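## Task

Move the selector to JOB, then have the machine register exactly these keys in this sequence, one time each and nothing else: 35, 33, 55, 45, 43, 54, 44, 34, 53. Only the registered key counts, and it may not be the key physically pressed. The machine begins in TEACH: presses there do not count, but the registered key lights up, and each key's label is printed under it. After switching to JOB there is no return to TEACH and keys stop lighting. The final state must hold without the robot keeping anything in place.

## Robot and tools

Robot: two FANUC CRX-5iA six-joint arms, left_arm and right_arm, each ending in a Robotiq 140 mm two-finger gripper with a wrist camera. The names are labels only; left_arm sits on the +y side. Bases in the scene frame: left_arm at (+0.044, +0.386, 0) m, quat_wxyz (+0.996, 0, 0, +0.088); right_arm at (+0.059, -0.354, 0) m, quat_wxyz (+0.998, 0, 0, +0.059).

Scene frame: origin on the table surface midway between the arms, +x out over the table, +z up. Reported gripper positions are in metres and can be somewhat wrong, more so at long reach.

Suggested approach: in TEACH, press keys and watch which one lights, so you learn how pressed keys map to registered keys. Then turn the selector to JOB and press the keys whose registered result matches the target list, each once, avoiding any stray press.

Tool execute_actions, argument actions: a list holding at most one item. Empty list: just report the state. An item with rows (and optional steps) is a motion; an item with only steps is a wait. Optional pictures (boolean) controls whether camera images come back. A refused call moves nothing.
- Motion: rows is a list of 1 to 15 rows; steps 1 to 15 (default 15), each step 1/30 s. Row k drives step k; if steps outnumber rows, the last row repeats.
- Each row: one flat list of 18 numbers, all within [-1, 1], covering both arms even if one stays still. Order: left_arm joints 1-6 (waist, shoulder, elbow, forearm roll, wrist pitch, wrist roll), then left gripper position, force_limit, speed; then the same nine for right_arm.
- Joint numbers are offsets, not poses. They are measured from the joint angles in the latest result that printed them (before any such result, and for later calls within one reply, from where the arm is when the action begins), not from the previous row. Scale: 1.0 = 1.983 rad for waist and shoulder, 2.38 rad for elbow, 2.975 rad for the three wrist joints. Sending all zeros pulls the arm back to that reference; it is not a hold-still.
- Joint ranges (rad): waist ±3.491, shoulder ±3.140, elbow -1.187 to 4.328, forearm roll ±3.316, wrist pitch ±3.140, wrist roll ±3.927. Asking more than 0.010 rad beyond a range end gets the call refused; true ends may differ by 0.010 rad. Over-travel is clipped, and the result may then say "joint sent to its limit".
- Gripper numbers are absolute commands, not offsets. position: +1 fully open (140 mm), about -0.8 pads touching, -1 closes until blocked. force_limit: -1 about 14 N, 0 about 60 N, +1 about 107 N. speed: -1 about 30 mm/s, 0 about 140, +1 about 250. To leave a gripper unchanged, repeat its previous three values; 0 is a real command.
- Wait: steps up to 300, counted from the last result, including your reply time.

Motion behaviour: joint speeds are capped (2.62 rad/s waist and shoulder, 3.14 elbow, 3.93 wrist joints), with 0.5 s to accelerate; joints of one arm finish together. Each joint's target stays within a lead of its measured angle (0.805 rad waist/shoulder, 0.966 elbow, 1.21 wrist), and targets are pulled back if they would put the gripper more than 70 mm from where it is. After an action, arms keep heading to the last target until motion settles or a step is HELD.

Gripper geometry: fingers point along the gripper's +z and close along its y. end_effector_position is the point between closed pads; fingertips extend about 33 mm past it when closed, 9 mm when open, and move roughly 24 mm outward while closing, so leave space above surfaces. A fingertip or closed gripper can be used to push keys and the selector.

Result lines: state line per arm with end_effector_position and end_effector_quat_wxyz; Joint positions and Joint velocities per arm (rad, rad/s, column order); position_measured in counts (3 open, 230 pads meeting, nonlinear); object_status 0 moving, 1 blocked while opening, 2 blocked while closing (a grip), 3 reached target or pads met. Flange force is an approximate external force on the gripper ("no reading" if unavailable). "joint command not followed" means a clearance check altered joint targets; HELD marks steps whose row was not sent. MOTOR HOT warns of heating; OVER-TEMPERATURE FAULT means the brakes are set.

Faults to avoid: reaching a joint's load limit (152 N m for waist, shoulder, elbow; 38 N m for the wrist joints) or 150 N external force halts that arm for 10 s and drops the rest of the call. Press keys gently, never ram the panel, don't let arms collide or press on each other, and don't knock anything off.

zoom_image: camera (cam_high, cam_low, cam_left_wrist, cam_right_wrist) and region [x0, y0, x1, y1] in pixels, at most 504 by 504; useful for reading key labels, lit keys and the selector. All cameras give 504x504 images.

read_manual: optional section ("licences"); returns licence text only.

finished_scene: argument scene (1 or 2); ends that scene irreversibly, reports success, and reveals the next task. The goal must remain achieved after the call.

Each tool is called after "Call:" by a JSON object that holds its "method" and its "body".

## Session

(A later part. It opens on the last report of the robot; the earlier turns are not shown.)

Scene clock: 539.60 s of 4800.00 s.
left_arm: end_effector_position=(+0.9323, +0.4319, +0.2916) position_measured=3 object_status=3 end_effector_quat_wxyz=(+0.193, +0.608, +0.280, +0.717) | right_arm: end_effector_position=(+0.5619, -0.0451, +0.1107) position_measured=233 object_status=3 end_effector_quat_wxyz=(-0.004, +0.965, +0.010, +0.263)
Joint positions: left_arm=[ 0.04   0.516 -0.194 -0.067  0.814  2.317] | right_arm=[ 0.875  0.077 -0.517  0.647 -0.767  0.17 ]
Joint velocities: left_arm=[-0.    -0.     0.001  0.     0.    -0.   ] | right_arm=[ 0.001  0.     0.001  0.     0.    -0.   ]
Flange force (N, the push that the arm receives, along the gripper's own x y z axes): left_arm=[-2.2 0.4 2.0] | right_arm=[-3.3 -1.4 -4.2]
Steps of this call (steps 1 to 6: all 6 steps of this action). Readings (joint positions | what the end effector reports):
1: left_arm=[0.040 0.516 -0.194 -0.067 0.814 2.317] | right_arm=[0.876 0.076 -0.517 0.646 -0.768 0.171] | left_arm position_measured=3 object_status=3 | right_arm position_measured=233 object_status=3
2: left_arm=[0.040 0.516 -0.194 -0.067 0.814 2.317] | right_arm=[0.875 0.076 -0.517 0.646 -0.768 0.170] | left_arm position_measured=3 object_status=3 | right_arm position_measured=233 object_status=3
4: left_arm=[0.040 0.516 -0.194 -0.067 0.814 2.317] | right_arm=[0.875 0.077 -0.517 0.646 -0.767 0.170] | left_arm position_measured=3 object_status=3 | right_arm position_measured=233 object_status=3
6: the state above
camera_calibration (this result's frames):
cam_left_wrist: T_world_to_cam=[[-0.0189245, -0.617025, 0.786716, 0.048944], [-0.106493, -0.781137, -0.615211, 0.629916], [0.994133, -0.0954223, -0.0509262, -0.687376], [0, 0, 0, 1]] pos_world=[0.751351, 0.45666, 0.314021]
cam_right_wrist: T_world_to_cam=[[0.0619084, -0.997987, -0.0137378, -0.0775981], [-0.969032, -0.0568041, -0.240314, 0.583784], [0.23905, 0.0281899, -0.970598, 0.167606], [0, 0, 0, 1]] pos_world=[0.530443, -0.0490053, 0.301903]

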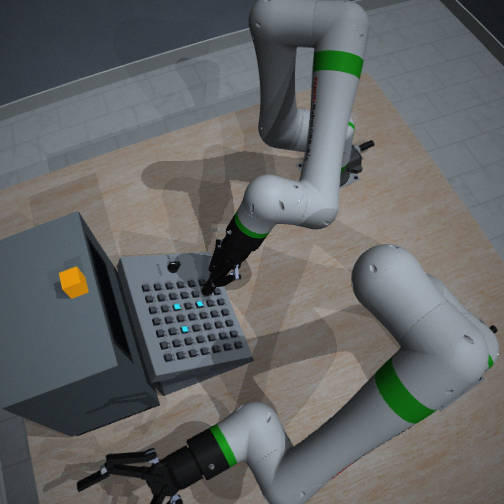

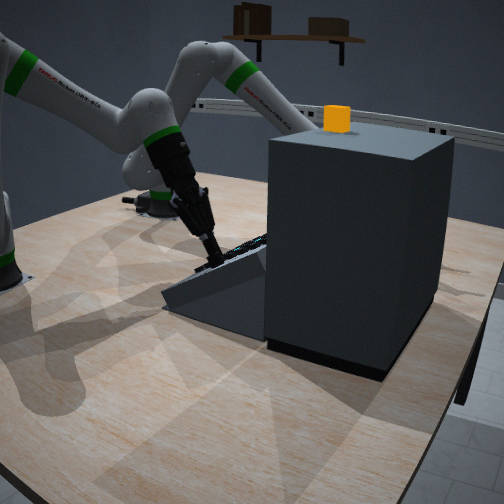

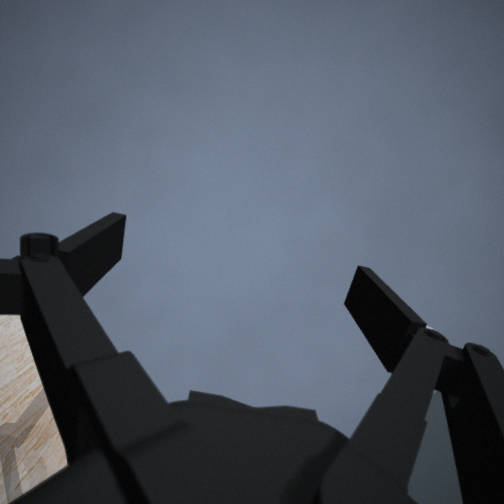

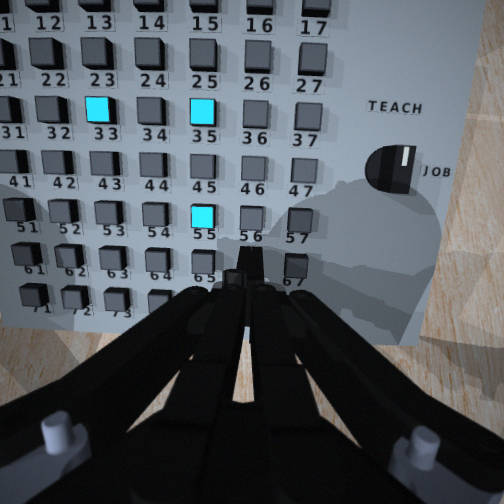

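Call:
{"method": "execute_actions", "body": {"actions": [{"rows": [[0,0,0,0,0,0,1,0,0,0.00546,-0.00819,0.00183,-0.00384,-0.00735,0.00252,-1,0,0.5],[0,0,0,0,0,0,1,0,0,0.00546,-0.00819,0.00183,-0.00384,-0.00735,0.00252,-1,0,0.5],[0,0,0,0,0,0,1,0,0,0.00546,-0.00819,0.00183,-0.00384,-0.00735,0.00252,-1,0,0.5],[0,0,0,0,0,0,1,0,0,0.00546,-0.00819,0.00183,-0.00384,-0.00735,0.00252,-1,0,0.5],[0,0,0,0,0,0,1,0,0,-0.01886,0.01079,0.04062,-0.01675,-0.01436,0.0331,-1,0,0.5],[0,0,0,0,0,0,1,0,0,-0.01886,0.01079,0.04062,-0.01675,-0.01436,0.0331,-1,0,0.5],[0,0,0,0,0,0,1,0,0,-0.01886,0.01079,0.04062,-0.01675,-0.01436,0.0331,-1,0,0.5],[0,0,0,0,0,0,1,0,0,-0.01886,0.01079,0.04062,-0.01675,-0.01436,0.0331,-1,0,0.5],[0,0,0,0,0,0,1,0,0,-0.01886,0.01079,0.04062,-0.01675,-0.01436,0.0331,-1,0,0.5],[0,0,0,0,0,0,1,0,0,-0.01886,0.01079,0.04062,-0.01675,-0.01436,0.0331,-1,0,0.5],[0,0,0,0,0,0,1,0,0,-0.01886,0.01079,0.04062,-0.01675,-0.01436,0.0331,-1,0,0.5],[0,0,0,0,0,0,1,0,0,-0.01886,0.01079,0.04062,-0.01675,-0.01436,0.0331,-1,0,0.5],[0,0,0,0,0,0,1,0,0,-0.02371,0.01859,0.03897,-0.01363,-0.00743,0.03104,-1,0,0.5]], "steps": 15}], "pictures": false}}

Call:
{"method": "execute_actions", "body": {"actions": [{"steps": 6}]}}

Call:
{"method": "execute_actions", "body": {"actions": [{"rows": [[0,0,0,0,0,0,1,0,0,0.00485,-0.0078,0.00165,-0.00312,-0.00693,0.00206,-1,0,0.5],[0,0,0,0,0,0,1,0,0,0.00485,-0.0078,0.00165,-0.00312,-0.00693,0.00206,-1,0,0.5],[0,0,0,0,0,0,1,0,0,0.00485,-0.0078,0.00165,-0.00312,-0.00693,0.00206,-1,0,0.5],[0,0,0,0,0,0,1,0,0,0.00485,-0.0078,0.00165,-0.00312,-0.00693,0.00206,-1,0,0.5],[0,0,0,0,0,0,1,0,0,0.04502,0.04946,0.05614,-0.00156,-0.02457,-0.01978,-1,0,0.5],[0,0,0,0,0,0,1,0,0,0.04502,0.04946,0.05614,-0.00156,-0.02457,-0.01978,-1,0,0.5],[0,0,0,0,0,0,1,0,0,0.04502,0.04946,0.05614,-0.00156,-0.02457,-0.01978,-1,0,0.5],[0,0,0,0,0,0,1,0,0,0.04502,0.04946,0.05614,-0.00156,-0.02457,-0.01978,-1,0,0.5],[0,0,0,0,0,0,1,0,0,0.04502,0.04946,0.05614,-0.00156,-0.02457,-0.01978,-1,0,0.5],[0,0,0,0,0,0,1,0,0,0.04502,0.04946,0.05614,-0.00156,-0.02457,-0.01978,-1,0,0.5],[0,0,0,0,0,0,1,0,0,0.04502,0.04946,0.05614,-0.00156,-0.02457,-0.01978,-1,0,0.5],[0,0,0,0,0,0,1,0,0,0.04502,0.04946,0.05614,-0.00156,-0.02457,-0.01978,-1,0,0.5],[0,0,0,0,0,0,1,0,0,0.04502,0.04946,0.05614,-0.00156,-0.02457,-0.01978,-1,0,0.5],[0,0,0,0,0,0,1,0,0,0.04502,0.04946,0.05614,-0.00156,-0.02457,-0.01978,-1,0,0.5],[0,0,0,0,0,0,1,0,0,0.04054,0.05652,0.05464,0.00107,-0.01825,-0.02149,-1,0,0.5]], "steps": 15}], "pictures": false}}

Call:
{"method": "execute_actions", "body": {"actions": [{"steps": 8}]}}

Call:
{"method": "execute_actions", "body": {"actions": [{"rows": [[0,0,0,0,0,0,1,0,0,0.00448,-0.00706,0.0015,-0.00263,-0.00632,0.00171,-1,0,0.5],[0,0,0,0,0,0,1,0,0,0.00448,-0.00706,0.0015,-0.00263,-0.00632,0.00171,-1,0,0.5],[0,0,0,0,0,0,1,0,0,0.00448,-0.00706,0.0015,-0.00263,-0.00632,0.00171,-1,0,0.5],[0,0,0,0,0,0,1,0,0,0.00448,-0.00706,0.0015,-0.00263,-0.00632,0.00171,-1,0,0.5],[0,0,0,0,0,0,1,0,0,0.00927,-0.05416,-0.06541,0.00937,0.01017,-0.01865,-1,0,0.5],[0,0,0,0,0,0,1,0,0,0.00927,-0.05416,-0.06541,0.00937,0.01017,-0.01865,-1,0,0.5],[0,0,0,0,0,0,1,0,0,0.00927,-0.05416,-0.06541,0.00937,0.01017,-0.01865,-1,0,0.5],[0,0,0,0,0,0,1,0,0,0.00927,-0.05416,-0.06541,0.00937,0.01017,-0.01865,-1,0,0.5],[0,0,0,0,0,0,1,0,0,0.00927,-0.05416,-0.06541,0.00937,0.01017,-0.01865,-1,0,0.5],[0,0,0,0,0,0,1,0,0,0.00927,-0.05416,-0.06541,0.00937,0.01017,-0.01865,-1,0,0.5],[0,0,0,0,0,0,1,0,0,0.00927,-0.05416,-0.06541,0.00937,0.01017,-0.01865,-1,0,0.5],[0,0,0,0,0,0,1,0,0,0.00927,-0.05416,-0.06541,0.00937,0.01017,-0.01865,-1,0,0.5],[0,0,0,0,0,0,1,0,0,0.00927,-0.05416,-0.06541,0.00937,0.01017,-0.01865,-1,0,0.5],[0,0,0,0,0,0,1,0,0,0.00927,-0.05416,-0.06541,0.00937,0.01017,-0.01865,-1,0,0.5],[0,0,0,0,0,0,1,0,0,0.00408,-0.04639,-0.06716,0.0129,0.01715,-0.02095,-1,0,0.5]], "steps": 15}], "pictures": false}}

Call:
{"method": "execute_actions", "body": {"actions": [{"steps": 8}]}}

Call:
{"method": "execute_actions", "body": {"actions": [{"rows": [[0,0,0,0,0,0,1,0,0,0.00519,-0.00777,0.00175,-0.00353,-0.00698,0.0023,-1,0,0.5],[0,0,0,0,0,0,1,0,0,0.00519,-0.00777,0.00175,-0.00353,-0.00698,0.0023,-1,0,0.5],[0,0,0,0,0,0,1,0,0,0.00519,-0.00777,0.00175,-0.00353,-0.00698,0.0023,-1,0,0.5],[0,0,0,0,0,0,1,0,0,0.00519,-0.00777,0.00175,-0.00353,-0.00698,0.0023,-1,0,0.5],[0,0,0,0,0,0,1,0,0,-0.01878,0.00996,0.03992,-0.0157,-0.01432,0.03233,-1,0,0.5],[0,0,0,0,0,0,1,0,0,-0.01878,0.00996,0.03992,-0.0157,-0.01432,0.03233,-1,0,0.5],[0,0,0,0,0,0,1,0,0,-0.01878,0.00996,0.03992,-0.0157,-0.01432,0.03233,-1,0,0.5],[0,0,0,0,0,0,1,0,0,-0.01878,0.00996,0.03992,-0.0157,-0.01432,0.03233,-1,0,0.5],[0,0,0,0,0,0,1,0,0,-0.01878,0.00996,0.03992,-0.0157,-0.01432,0.03233,-1,0,0.5],[0,0,0,0,0,0,1,0,0,-0.01878,0.00996,0.03992,-0.0157,-0.01432,0.03233,-1,0,0.5],[0,0,0,0,0,0,1,0,0,-0.01878,0.00996,0.03992,-0.0157,-0.01432,0.03233,-1,0,0.5],[0,0,0,0,0,0,1,0,0,-0.01878,0.00996,0.03992,-0.0157,-0.01432,0.03233,-1,0,0.5],[0,0,0,0,0,0,1,0,0,-0.02345,0.01739,0.03834,-0.01283,-0.0077,0.03045,-1,0,0.5]], "steps": 15}], "pictures": false}}

Call:
{"method": "execute_actions", "body": {"actions": [{"steps": 6}]}}

Call:
{"method": "execute_actions", "body": {"actions": [{"rows": [[0,0,0,0,0,0,1,0,0,0.00467,-0.00743,0.00158,-0.00287,-0.00662,0.00188,-1,0,0.5],[0,0,0,0,0,0,1,0,0,0.00467,-0.00743,0.00158,-0.00287,-0.00662,0.00188,-1,0,0.5],[0,0,0,0,0,0,1,0,0,0.00467,-0.00743,0.00158,-0.00287,-0.00662,0.00188,-1,0,0.5],[0,0,0,0,0,0,1,0,0,0.00467,-0.00743,0.00158,-0.00287,-0.00662,0.00188,-1,0,0.5],[0,0,0,0,0,0,1,0,0,-0.01783,0.01222,0.04203,-0.01496,-0.01542,0.03075,-1,0,0.5],[0,0,0,0,0,0,1,0,0,-0.01783,0.01222,0.04203,-0.01496,-0.01542,0.03075,-1,0,0.5],[0,0,0,0,0,0,1,0,0,-0.01783,0.01222,0.04203,-0.01496,-0.01542,0.03075,-1,0,0.5],[0,0,0,0,0,0,1,0,0,-0.01783,0.01222,0.04203,-0.01496,-0.01542,0.03075,-1,0,0.5],[0,0,0,0,0,0,1,0,0,-0.01783,0.01222,0.04203,-0.01496,-0.01542,0.03075,-1,0,0.5],[0,0,0,0,0,0,1,0,0,-0.01783,0.01222,0.04203,-0.01496,-0.01542,0.03075,-1,0,0.5],[0,0,0,0,0,0,1,0,0,-0.01783,0.01222,0.04203,-0.01496,-0.01542,0.03075,-1,0,0.5],[0,0,0,0,0,0,1,0,0,-0.01783,0.01222,0.04203,-0.01496,-0.01542,0.03075,-1,0,0.5],[0,0,0,0,0,0,1,0,0,-0.02197,0.01931,0.04062,-0.01274,-0.00916,0.02929,-1,0,0.5]], "steps": 15}], "pictures": false}}

Call:
{"method": "execute_actions", "body": {"actions": [{"steps": 6}]}}

Call:
{"method": "execute_actions", "body": {"actions": [{"rows": [[0,0,0,0,0,0,1,0,0,0.00414,-0.00709,0.00141,-0.00222,-0.00626,0.00146,-1,0,0.5],[0,0,0,0,0,0,1,0,0,0.00414,-0.00709,0.00141,-0.00222,-0.00626,0.00146,-1,0,0.5],[0,0,0,0,0,0,1,0,0,0.00414,-0.00709,0.00141,-0.00222,-0.00626,0.00146,-1,0,0.5],[0,0,0,0,0,0,1,0,0,0.00414,-0.00709,0.00141,-0.00222,-0.00626,0.00146,-1,0,0.5],[0,0,0,0,0,0,1,0,0,0.06944,-0.01382,-0.04786,0.02151,0.00105,-0.06654,-1,0,0.5],[0,0,0,0,0,0,1,0,0,0.06944,-0.01382,-0.04786,0.02151,0.00105,-0.06654,-1,0,0.5],[0,0,0,0,0,0,1,0,0,0.06944,-0.01382,-0.04786,0.02151,0.00105,-0.06654,-1,0,0.5],[0,0,0,0,0,0,1,0,0,0.06944,-0.01382,-0.04786,0.02151,0.00105,-0.06654,-1,0,0.5],[0,0,0,0,0,0,1,0,0,0.06944,-0.01382,-0.04786,0.02151,0.00105,-0.06654,-1,0,0.5],[0,0,0,0,0,0,1,0,0,0.06944,-0.01382,-0.04786,0.02151,0.00105,-0.06654,-1,0,0.5],[0,0,0,0,0,0,1,0,0,0.06944,-0.01382,-0.04786,0.02151,0.00105,-0.06654,-1,0,0.5],[0,0,0,0,0,0,1,0,0,0.06944,-0.01382,-0.04786,0.02151,0.00105,-0.06654,-1,0,0.5],[0,0,0,0,0,0,1,0,0,0.06944,-0.01382,-0.04786,0.02151,0.00105,-0.06654,-1,0,0.5],[0,0,0,0,0,0,1,0,0,0.06944,-0.01382,-0.04786,0.02151,0.00105,-0.06654,-1,0,0.5],[0,0,0,0,0,0,1,0,0,0.06451,-0.00648,-0.04951,0.02472,0.00768,-0.06863,-1,0,0.5]], "steps": 15}], "pictures": false}}

Call:
{"method": "execute_actions", "body": {"actions": [{"steps": 8}]}}

Call:
{"method": "execute_actions", "body": {"actions": [{"rows": [[0,0,0,0,0,0,1,0,0,0.01096,-0.01632,0.00367,-0.00714,-0.01473,0.00464,-1,0,0.5],[0,0,0,0,0,0,1,0,0,0.01096,-0.01632,0.00367,-0.00714,-0.01473,0.00464,-1,0,0.5],[0,0,0,0,0,0,1,0,0,0.01096,-0.01632,0.00367,-0.00714,-0.01473,0.00464,-1,0,0.5],[0,0,0,0,0,0,1,0,0,0.01096,-0.01632,0.00367,-0.00714,-0.01473,0.00464,-1,0,0.5],[0,0,0,0,0,0,1,0,0,0.01096,-0.01632,0.00367,-0.00714,-0.01473,0.00464,-1,0,0.5],[0,0,0,0,0,0,1,0,0,-0.13944,-0.10863,-0.01685,-0.04938,-0.0049,0.13716,-0.36,0,0.5]], "steps": 15}], "pictures": false}}

Call:
{"method": "execute_actions", "body": {"actions": [{"steps": 16}]}}

Scene clock: 660.10 s of 4800.00 s.
left_arm: end_effector_position=(+0.9323, +0.4319, +0.2916) position_measured=3 object_status=3 end_effector_quat_wxyz=(+0.193, +0.608, +0.280, +0.717) | right_arm: end_effector_position=(+0.5896, -0.0446, +0.1310) position_measured=233 object_status=3 end_effector_quat_wxyz=(-0.003, +0.965, +0.010, +0.263)
Joint positions: left_arm=[ 0.04   0.516 -0.194 -0.067  0.814  2.317] | right_arm=[ 0.832  0.108 -0.423  0.602 -0.797  0.266]
Joint velocities: left_arm=[ 0.    -0.001 -0.    -0.    -0.     0.001] | right_arm=[-0.088  0.15  -0.041  0.075  0.183 -0.06 ]
Flange force (N, the push that the arm receives, along the gripper's own x y z axes): left_arm=[-2.7 -2.8 1.3] | right_arm=[0.6 -6.6 3.4]
Steps of this call (steps 1 to 15: the robot went on to your last target; steps 16 to 90: nothing new was sent; then 117.00 s passed at rest; steps 91 to 105: all 15 steps of this action). Readings (joint positions | what the end effector reports):
91: left_arm=[0.040 0.516 -0.194 -0.067 0.814 2.317] | right_arm=[0.875 0.077 -0.517 0.646 -0.767 0.170] | left_arm position_measured=3 object_status=3 | right_arm position_measured=233 object_status=3
92: left_arm=[0.040 0.516 -0.194 -0.067 0.814 2.317] | right_arm=[0.878 0.073 -0.517 0.644 -0.772 0.171] | left_arm position_measured=3 object_status=3 | right_arm position_measured=233 object_status=3
94: left_arm=[0.040 0.516 -0.194 -0.067 0.814 2.317] | right_arm=[0.884 0.063 -0.514 0.637 -0.786 0.176] | left_arm position_measured=3 object_status=3 | right_arm position_measured=233 object_status=3
98: left_arm=[0.040 0.516 -0.194 -0.067 0.814 2.317] | right_arm=[0.868 0.075 -0.477 0.619 -0.799 0.214] | left_arm position_measured=3 object_status=3 | right_arm position_measured=233 object_status=3
105: the state above

Scene clock: 660.30 s of 4800.00 s.
left_arm: end_effector_position=(+0.9323, +0.4319, +0.2916) position_measured=3 object_status=3 end_effector_quat_wxyz=(+0.193, +0.608, +0.280, +0.717) | right_arm: end_effector_position=(+0.5913, -0.0445, +0.1283) position_measured=233 object_status=3 end_effector_quat_wxyz=(-0.003, +0.965, +0.010, +0.263)
Joint positions: left_arm=[ 0.04   0.516 -0.194 -0.067  0.814  2.317] | right_arm=[ 0.828  0.113 -0.425  0.606 -0.789  0.263]
Joint velocities: left_arm=[ 0.001  0.001 -0.    -0.    -0.001 -0.   ] | right_arm=[-0.     0.002 -0.     0.001  0.002 -0.002]
Flange force (N, the push that the arm receives, along the gripper's own x y z axes): left_arm=[-4.2 -0.4 2.5] | right_arm=[-5.6 1.3 -3.4]
Steps of this call (steps 1 to 6: the robot went on to your last target). Readings (joint positions | what the end effector reports):
1: left_arm=[0.040 0.516 -0.194 -0.067 0.814 2.317] | right_arm=[0.830 0.111 -0.424 0.604 -0.793 0.264] | left_arm position_measured=3 object_status=3 | right_arm position_measured=233 object_status=3
2: left_arm=[0.040 0.516 -0.194 -0.067 0.814 2.317] | right_arm=[0.829 0.113 -0.424 0.605 -0.791 0.264] | left_arm position_measured=3 object_status=3 | right_arm position_measured=233 object_status=3
4: left_arm=[0.040 0.516 -0.194 -0.067 0.814 2.317] | right_arm=[0.828 0.113 -0.425 0.606 -0.790 0.263] | left_arm position_measured=3 object_status=3 | right_arm position_measured=233 object_status=3
6: the state above
camera_calibration (this result's frames):
cam_left_wrist: T_world_to_cam=[[-0.0189246, -0.617025, 0.786716, 0.048944], [-0.106493, -0.781137, -0.615211, 0.629916], [0.994133, -0.0954224, -0.0509261, -0.687376], [0, 0, 0, 1]] pos_world=[0.751351, 0.456659, 0.314021]
cam_right_wrist: T_world_to_cam=[[0.0619496, -0.997987, -0.0135897, -0.0786569], [-0.969014, -0.0568781, -0.240367, 0.616491], [0.23911, 0.0280592, -0.970587, 0.177586], [0, 0, 0, 1]] pos_world=[0.559799, -0.0484166, 0.319477]

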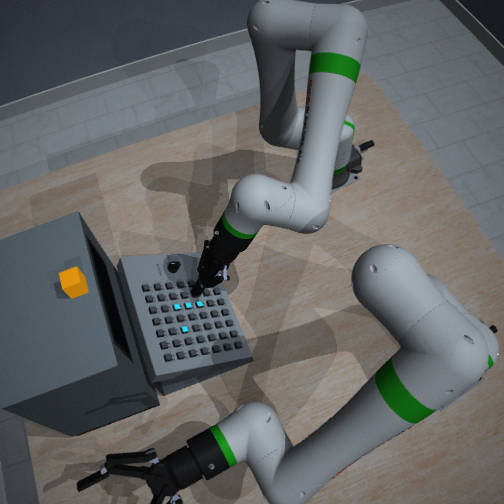

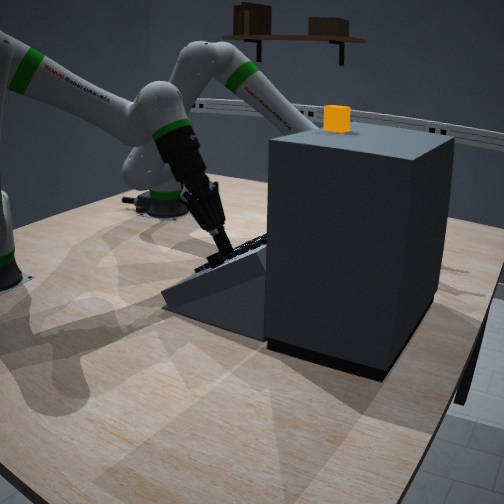

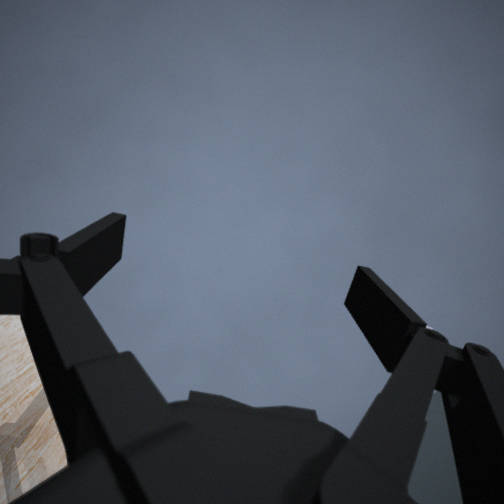

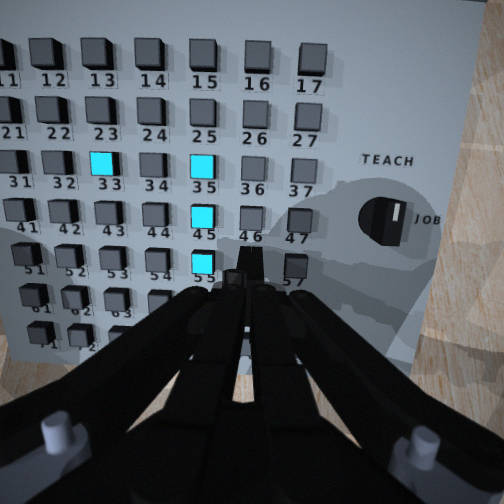

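Scene clock: 660.80 s of 4800.00 s.
left_arm: end_effector_position=(+0.9323, +0.4319, +0.2916) position_measured=3 object_status=3 end_effector_quat_wxyz=(+0.193, +0.608, +0.280, +0.717) | right_arm: end_effector_position=(+0.5857, +0.0239, +0.1356) position_measured=233 object_status=3 end_effector_quat_wxyz=(-0.003, +0.965, +0.010, +0.262)
Joint positions: left_arm=[ 0.04   0.516 -0.194 -0.067  0.814  2.317] | right_arm=[ 0.917  0.212 -0.291  0.601 -0.862  0.204]
Joint velocities: left_arm=[-0.     0.     0.001  0.     0.001 -0.   ] | right_arm=[-0.025  0.04   0.001  0.028  0.037 -0.021]
Flange force (N, the push that the arm receives, along the gripper's own x y z axes): left_arm=[-4.5 -0.9 3.4] | right_arm=[1.6 -3.4 -5.2]
Steps of this call (steps 1 to 15: all 15 steps of this action). Readings (joint positions | what the end effector reports):
1: left_arm=[0.040 0.516 -0.194 -0.067 0.814 2.317] | right_arm=[0.828 0.113 -0.425 0.606 -0.789 0.263] | left_arm position_measured=3 object_status=3 | right_arm position_measured=233 object_status=3
2: left_arm=[0.040 0.516 -0.194 -0.067 0.814 2.317] | right_arm=[0.830 0.111 -0.424 0.604 -0.794 0.263] | left_arm position_measured=3 object_status=3 | right_arm position_measured=233 object_status=3
4: left_arm=[0.040 0.516 -0.194 -0.067 0.814 2.317] | right_arm=[0.836 0.101 -0.421 0.598 -0.807 0.267] | left_arm position_measured=3 object_status=3 | right_arm position_measured=233 object_status=3
8: left_arm=[0.040 0.516 -0.194 -0.067 0.814 2.317] | right_arm=[0.859 0.125 -0.387 0.598 -0.826 0.252] | left_arm position_measured=3 object_status=3 | right_arm position_measured=233 object_status=3
15: the state above

Scene clock: 661.07 s of 4800.00 s.
left_arm: end_effector_position=(+0.9323, +0.4319, +0.2916) position_measured=3 object_status=3 end_effector_quat_wxyz=(+0.193, +0.608, +0.280, +0.717) | right_arm: end_effector_position=(+0.5903, +0.0242, +0.1282) position_measured=233 object_status=3 end_effector_quat_wxyz=(-0.003, +0.965, +0.010, +0.263)
Joint positions: left_arm=[ 0.04   0.516 -0.194 -0.067  0.814  2.317] | right_arm=[ 0.909  0.225 -0.294  0.609 -0.844  0.199]
Joint velocities: left_arm=[ 0.001 -0.     0.002 -0.     0.001  0.   ] | right_arm=[-0.001 -0.    -0.001  0.001  0.002 -0.001]
Flange force (N, the push that the arm receives, along the gripper's own x y z axes): left_arm=[-4.5 -1.2 4.9] | right_arm=[-5.5 0.5 -11.2]
Steps of this call (steps 1 to 8: the robot went on to your last target). Readings (joint positions | what the end effector reports):
1: left_arm=[0.040 0.516 -0.194 -0.067 0.814 2.317] | right_arm=[0.915 0.215 -0.292 0.604 -0.857 0.203] | left_arm position_measured=3 object_status=3 | right_arm position_measured=233 object_status=3
2: left_arm=[0.040 0.516 -0.194 -0.067 0.814 2.317] | right_arm=[0.912 0.221 -0.293 0.606 -0.851 0.201] | left_arm position_measured=3 object_status=3 | right_arm position_measured=233 object_status=3
4: left_arm=[0.040 0.516 -0.194 -0.067 0.814 2.317] | right_arm=[0.909 0.225 -0.294 0.609 -0.845 0.199] | left_arm position_measured=3 object_status=3 | right_arm position_measured=233 object_status=3
8: the state above
camera_calibration (this result's frames):
cam_left_wrist: T_world_to_cam=[[-0.0189246, -0.617025, 0.786716, 0.0489441], [-0.106493, -0.781137, -0.615211, 0.629916], [0.994133, -0.0954223, -0.0509261, -0.687376], [0, 0, 0, 1]] pos_world=[0.751351, 0.456659, 0.314021]
cam_right_wrist: T_world_to_cam=[[0.062081, -0.997979, -0.0135914, -0.0101484], [-0.969026, -0.0570075, -0.240288, 0.619376], [0.239028, 0.0280877, -0.970606, 0.175898], [0, 0, 0, 1]] pos_world=[0.558777, 0.0202406, 0.319419]

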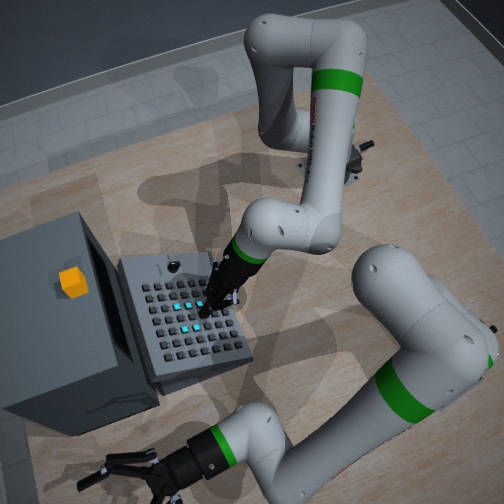

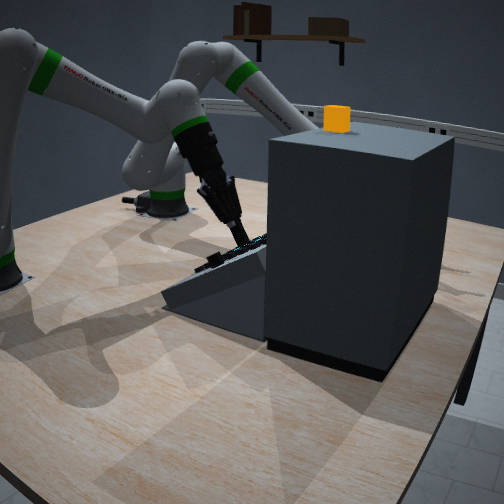

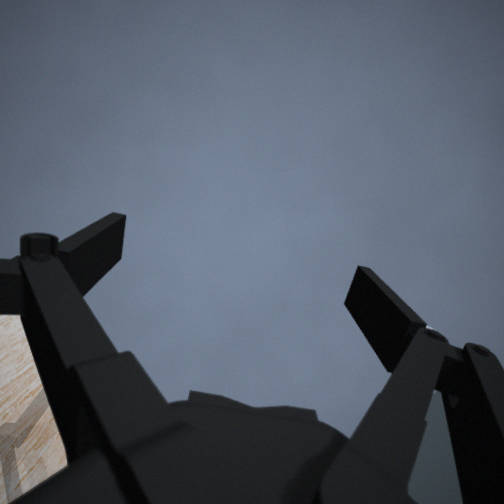

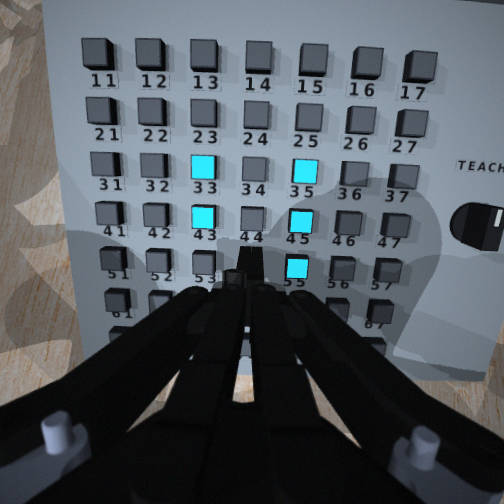

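Scene clock: 661.57 s of 4800.00 s.
left_arm: end_effector_position=(+0.9323, +0.4319, +0.2916) position_measured=3 object_status=3 end_effector_quat_wxyz=(+0.193, +0.608, +0.280, +0.717) | right_arm: end_effector_position=(+0.5569, -0.0109, +0.1186) position_measured=233 object_status=3 end_effector_quat_wxyz=(-0.004, +0.965, +0.010, +0.263)
Joint positions: left_arm=[ 0.04   0.516 -0.194 -0.067  0.814  2.317] | right_arm=[ 0.927  0.118 -0.45   0.637 -0.813  0.144]
Joint velocities: left_arm=[-0.     0.001  0.     0.    -0.002  0.   ] | right_arm=[-0.023  0.012 -0.02   0.041  0.071 -0.027]
Flange force (N, the push that the arm receives, along the gripper's own x y z axes): left_arm=[-3.5 -2.0 3.1] | right_arm=[-9.1 13.9 -0.6]
Steps of this call (steps 1 to 15: all 15 steps of this action). Readings (joint positions | what the end effector reports):
1: left_arm=[0.040 0.516 -0.194 -0.067 0.814 2.317] | right_arm=[0.909 0.225 -0.294 0.609 -0.844 0.199] | left_arm position_measured=3 object_status=3 | right_arm position_measured=233 object_status=3
2: left_arm=[0.040 0.516 -0.194 -0.067 0.814 2.317] | right_arm=[0.911 0.223 -0.294 0.608 -0.848 0.199] | left_arm position_measured=3 object_status=3 | right_arm position_measured=233 object_status=3
4: left_arm=[0.040 0.516 -0.194 -0.067 0.814 2.317] | right_arm=[0.916 0.214 -0.291 0.603 -0.860 0.202] | left_arm position_measured=3 object_status=3 | right_arm position_measured=233 object_status=3
8: left_arm=[0.040 0.516 -0.194 -0.067 0.814 2.317] | right_arm=[0.921 0.189 -0.326 0.611 -0.852 0.190] | left_arm position_measured=3 object_status=3 | right_arm position_measured=233 object_status=3
15: the state above

Scene clock: 661.83 s of 4800.00 s.
left_arm: end_effector_position=(+0.9323, +0.4319, +0.2916) position_measured=3 object_status=3 end_effector_quat_wxyz=(+0.193, +0.608, +0.280, +0.717) | right_arm: end_effector_position=(+0.5613, -0.0109, +0.1109) position_measured=233 object_status=3 end_effector_quat_wxyz=(-0.004, +0.965, +0.010, +0.263)
Joint positions: left_arm=[ 0.04   0.516 -0.194 -0.067  0.814  2.317] | right_arm=[ 0.917  0.133 -0.454  0.647 -0.793  0.137]
Joint velocities: left_arm=[-0.001  0.001  0.    -0.    -0.    -0.   ] | right_arm=[-0.001  0.002  0.001  0.001  0.001 -0.001]
Flange force (N, the push that the arm receives, along the gripper's own x y z axes): left_arm=[-4.5 -1.0 2.7] | right_arm=[-6.6 1.6 -5.4]
Steps of this call (steps 1 to 8: the robot went on to your last target). Readings (joint positions | what the end effector reports):
1: left_arm=[0.040 0.516 -0.194 -0.067 0.814 2.317] | right_arm=[0.924 0.121 -0.451 0.640 -0.808 0.142] | left_arm position_measured=3 object_status=3 | right_arm position_measured=233 object_status=3
2: left_arm=[0.040 0.516 -0.194 -0.067 0.814 2.317] | right_arm=[0.921 0.127 -0.453 0.644 -0.801 0.139] | left_arm position_measured=3 object_status=3 | right_arm position_measured=233 object_status=3
4: left_arm=[0.040 0.516 -0.194 -0.067 0.814 2.317] | right_arm=[0.918 0.132 -0.454 0.647 -0.794 0.137] | left_arm position_measured=3 object_status=3 | right_arm position_measured=233 object_status=3
8: the state above
camera_calibration (this result's frames):
cam_left_wrist: T_world_to_cam=[[-0.0189246, -0.617025, 0.786716, 0.048944], [-0.106493, -0.781137, -0.615211, 0.629916], [0.994133, -0.0954224, -0.0509262, -0.687376], [0, 0, 0, 1]] pos_world=[0.751351, 0.456659, 0.314021]
cam_right_wrist: T_world_to_cam=[[0.0622449, -0.997965, -0.0138458, -0.0436149], [-0.968979, -0.057101, -0.240455, 0.58512], [0.239175, 0.0283834, -0.970562, 0.166983], [0, 0, 0, 1]] pos_world=[0.529746, -0.0148547, 0.302158]

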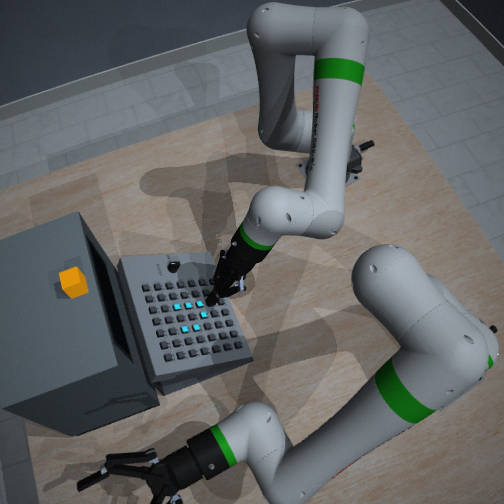

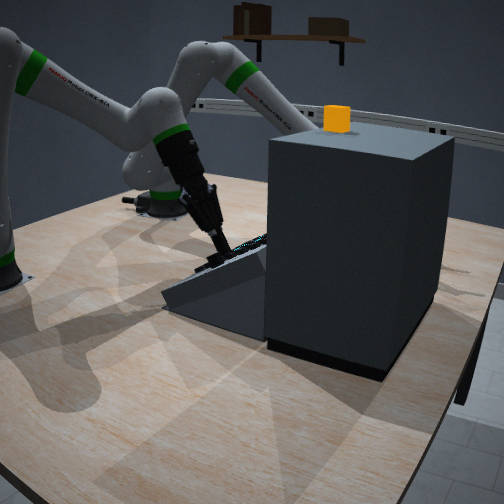

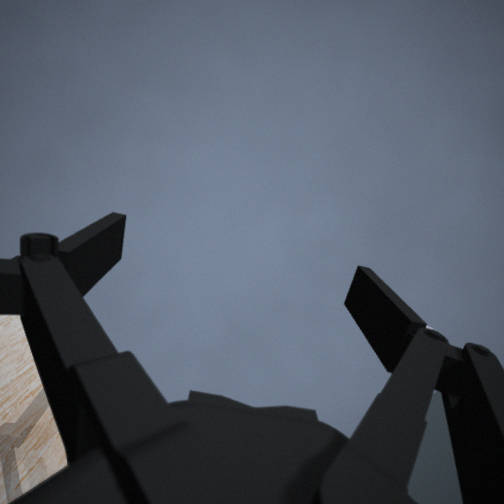

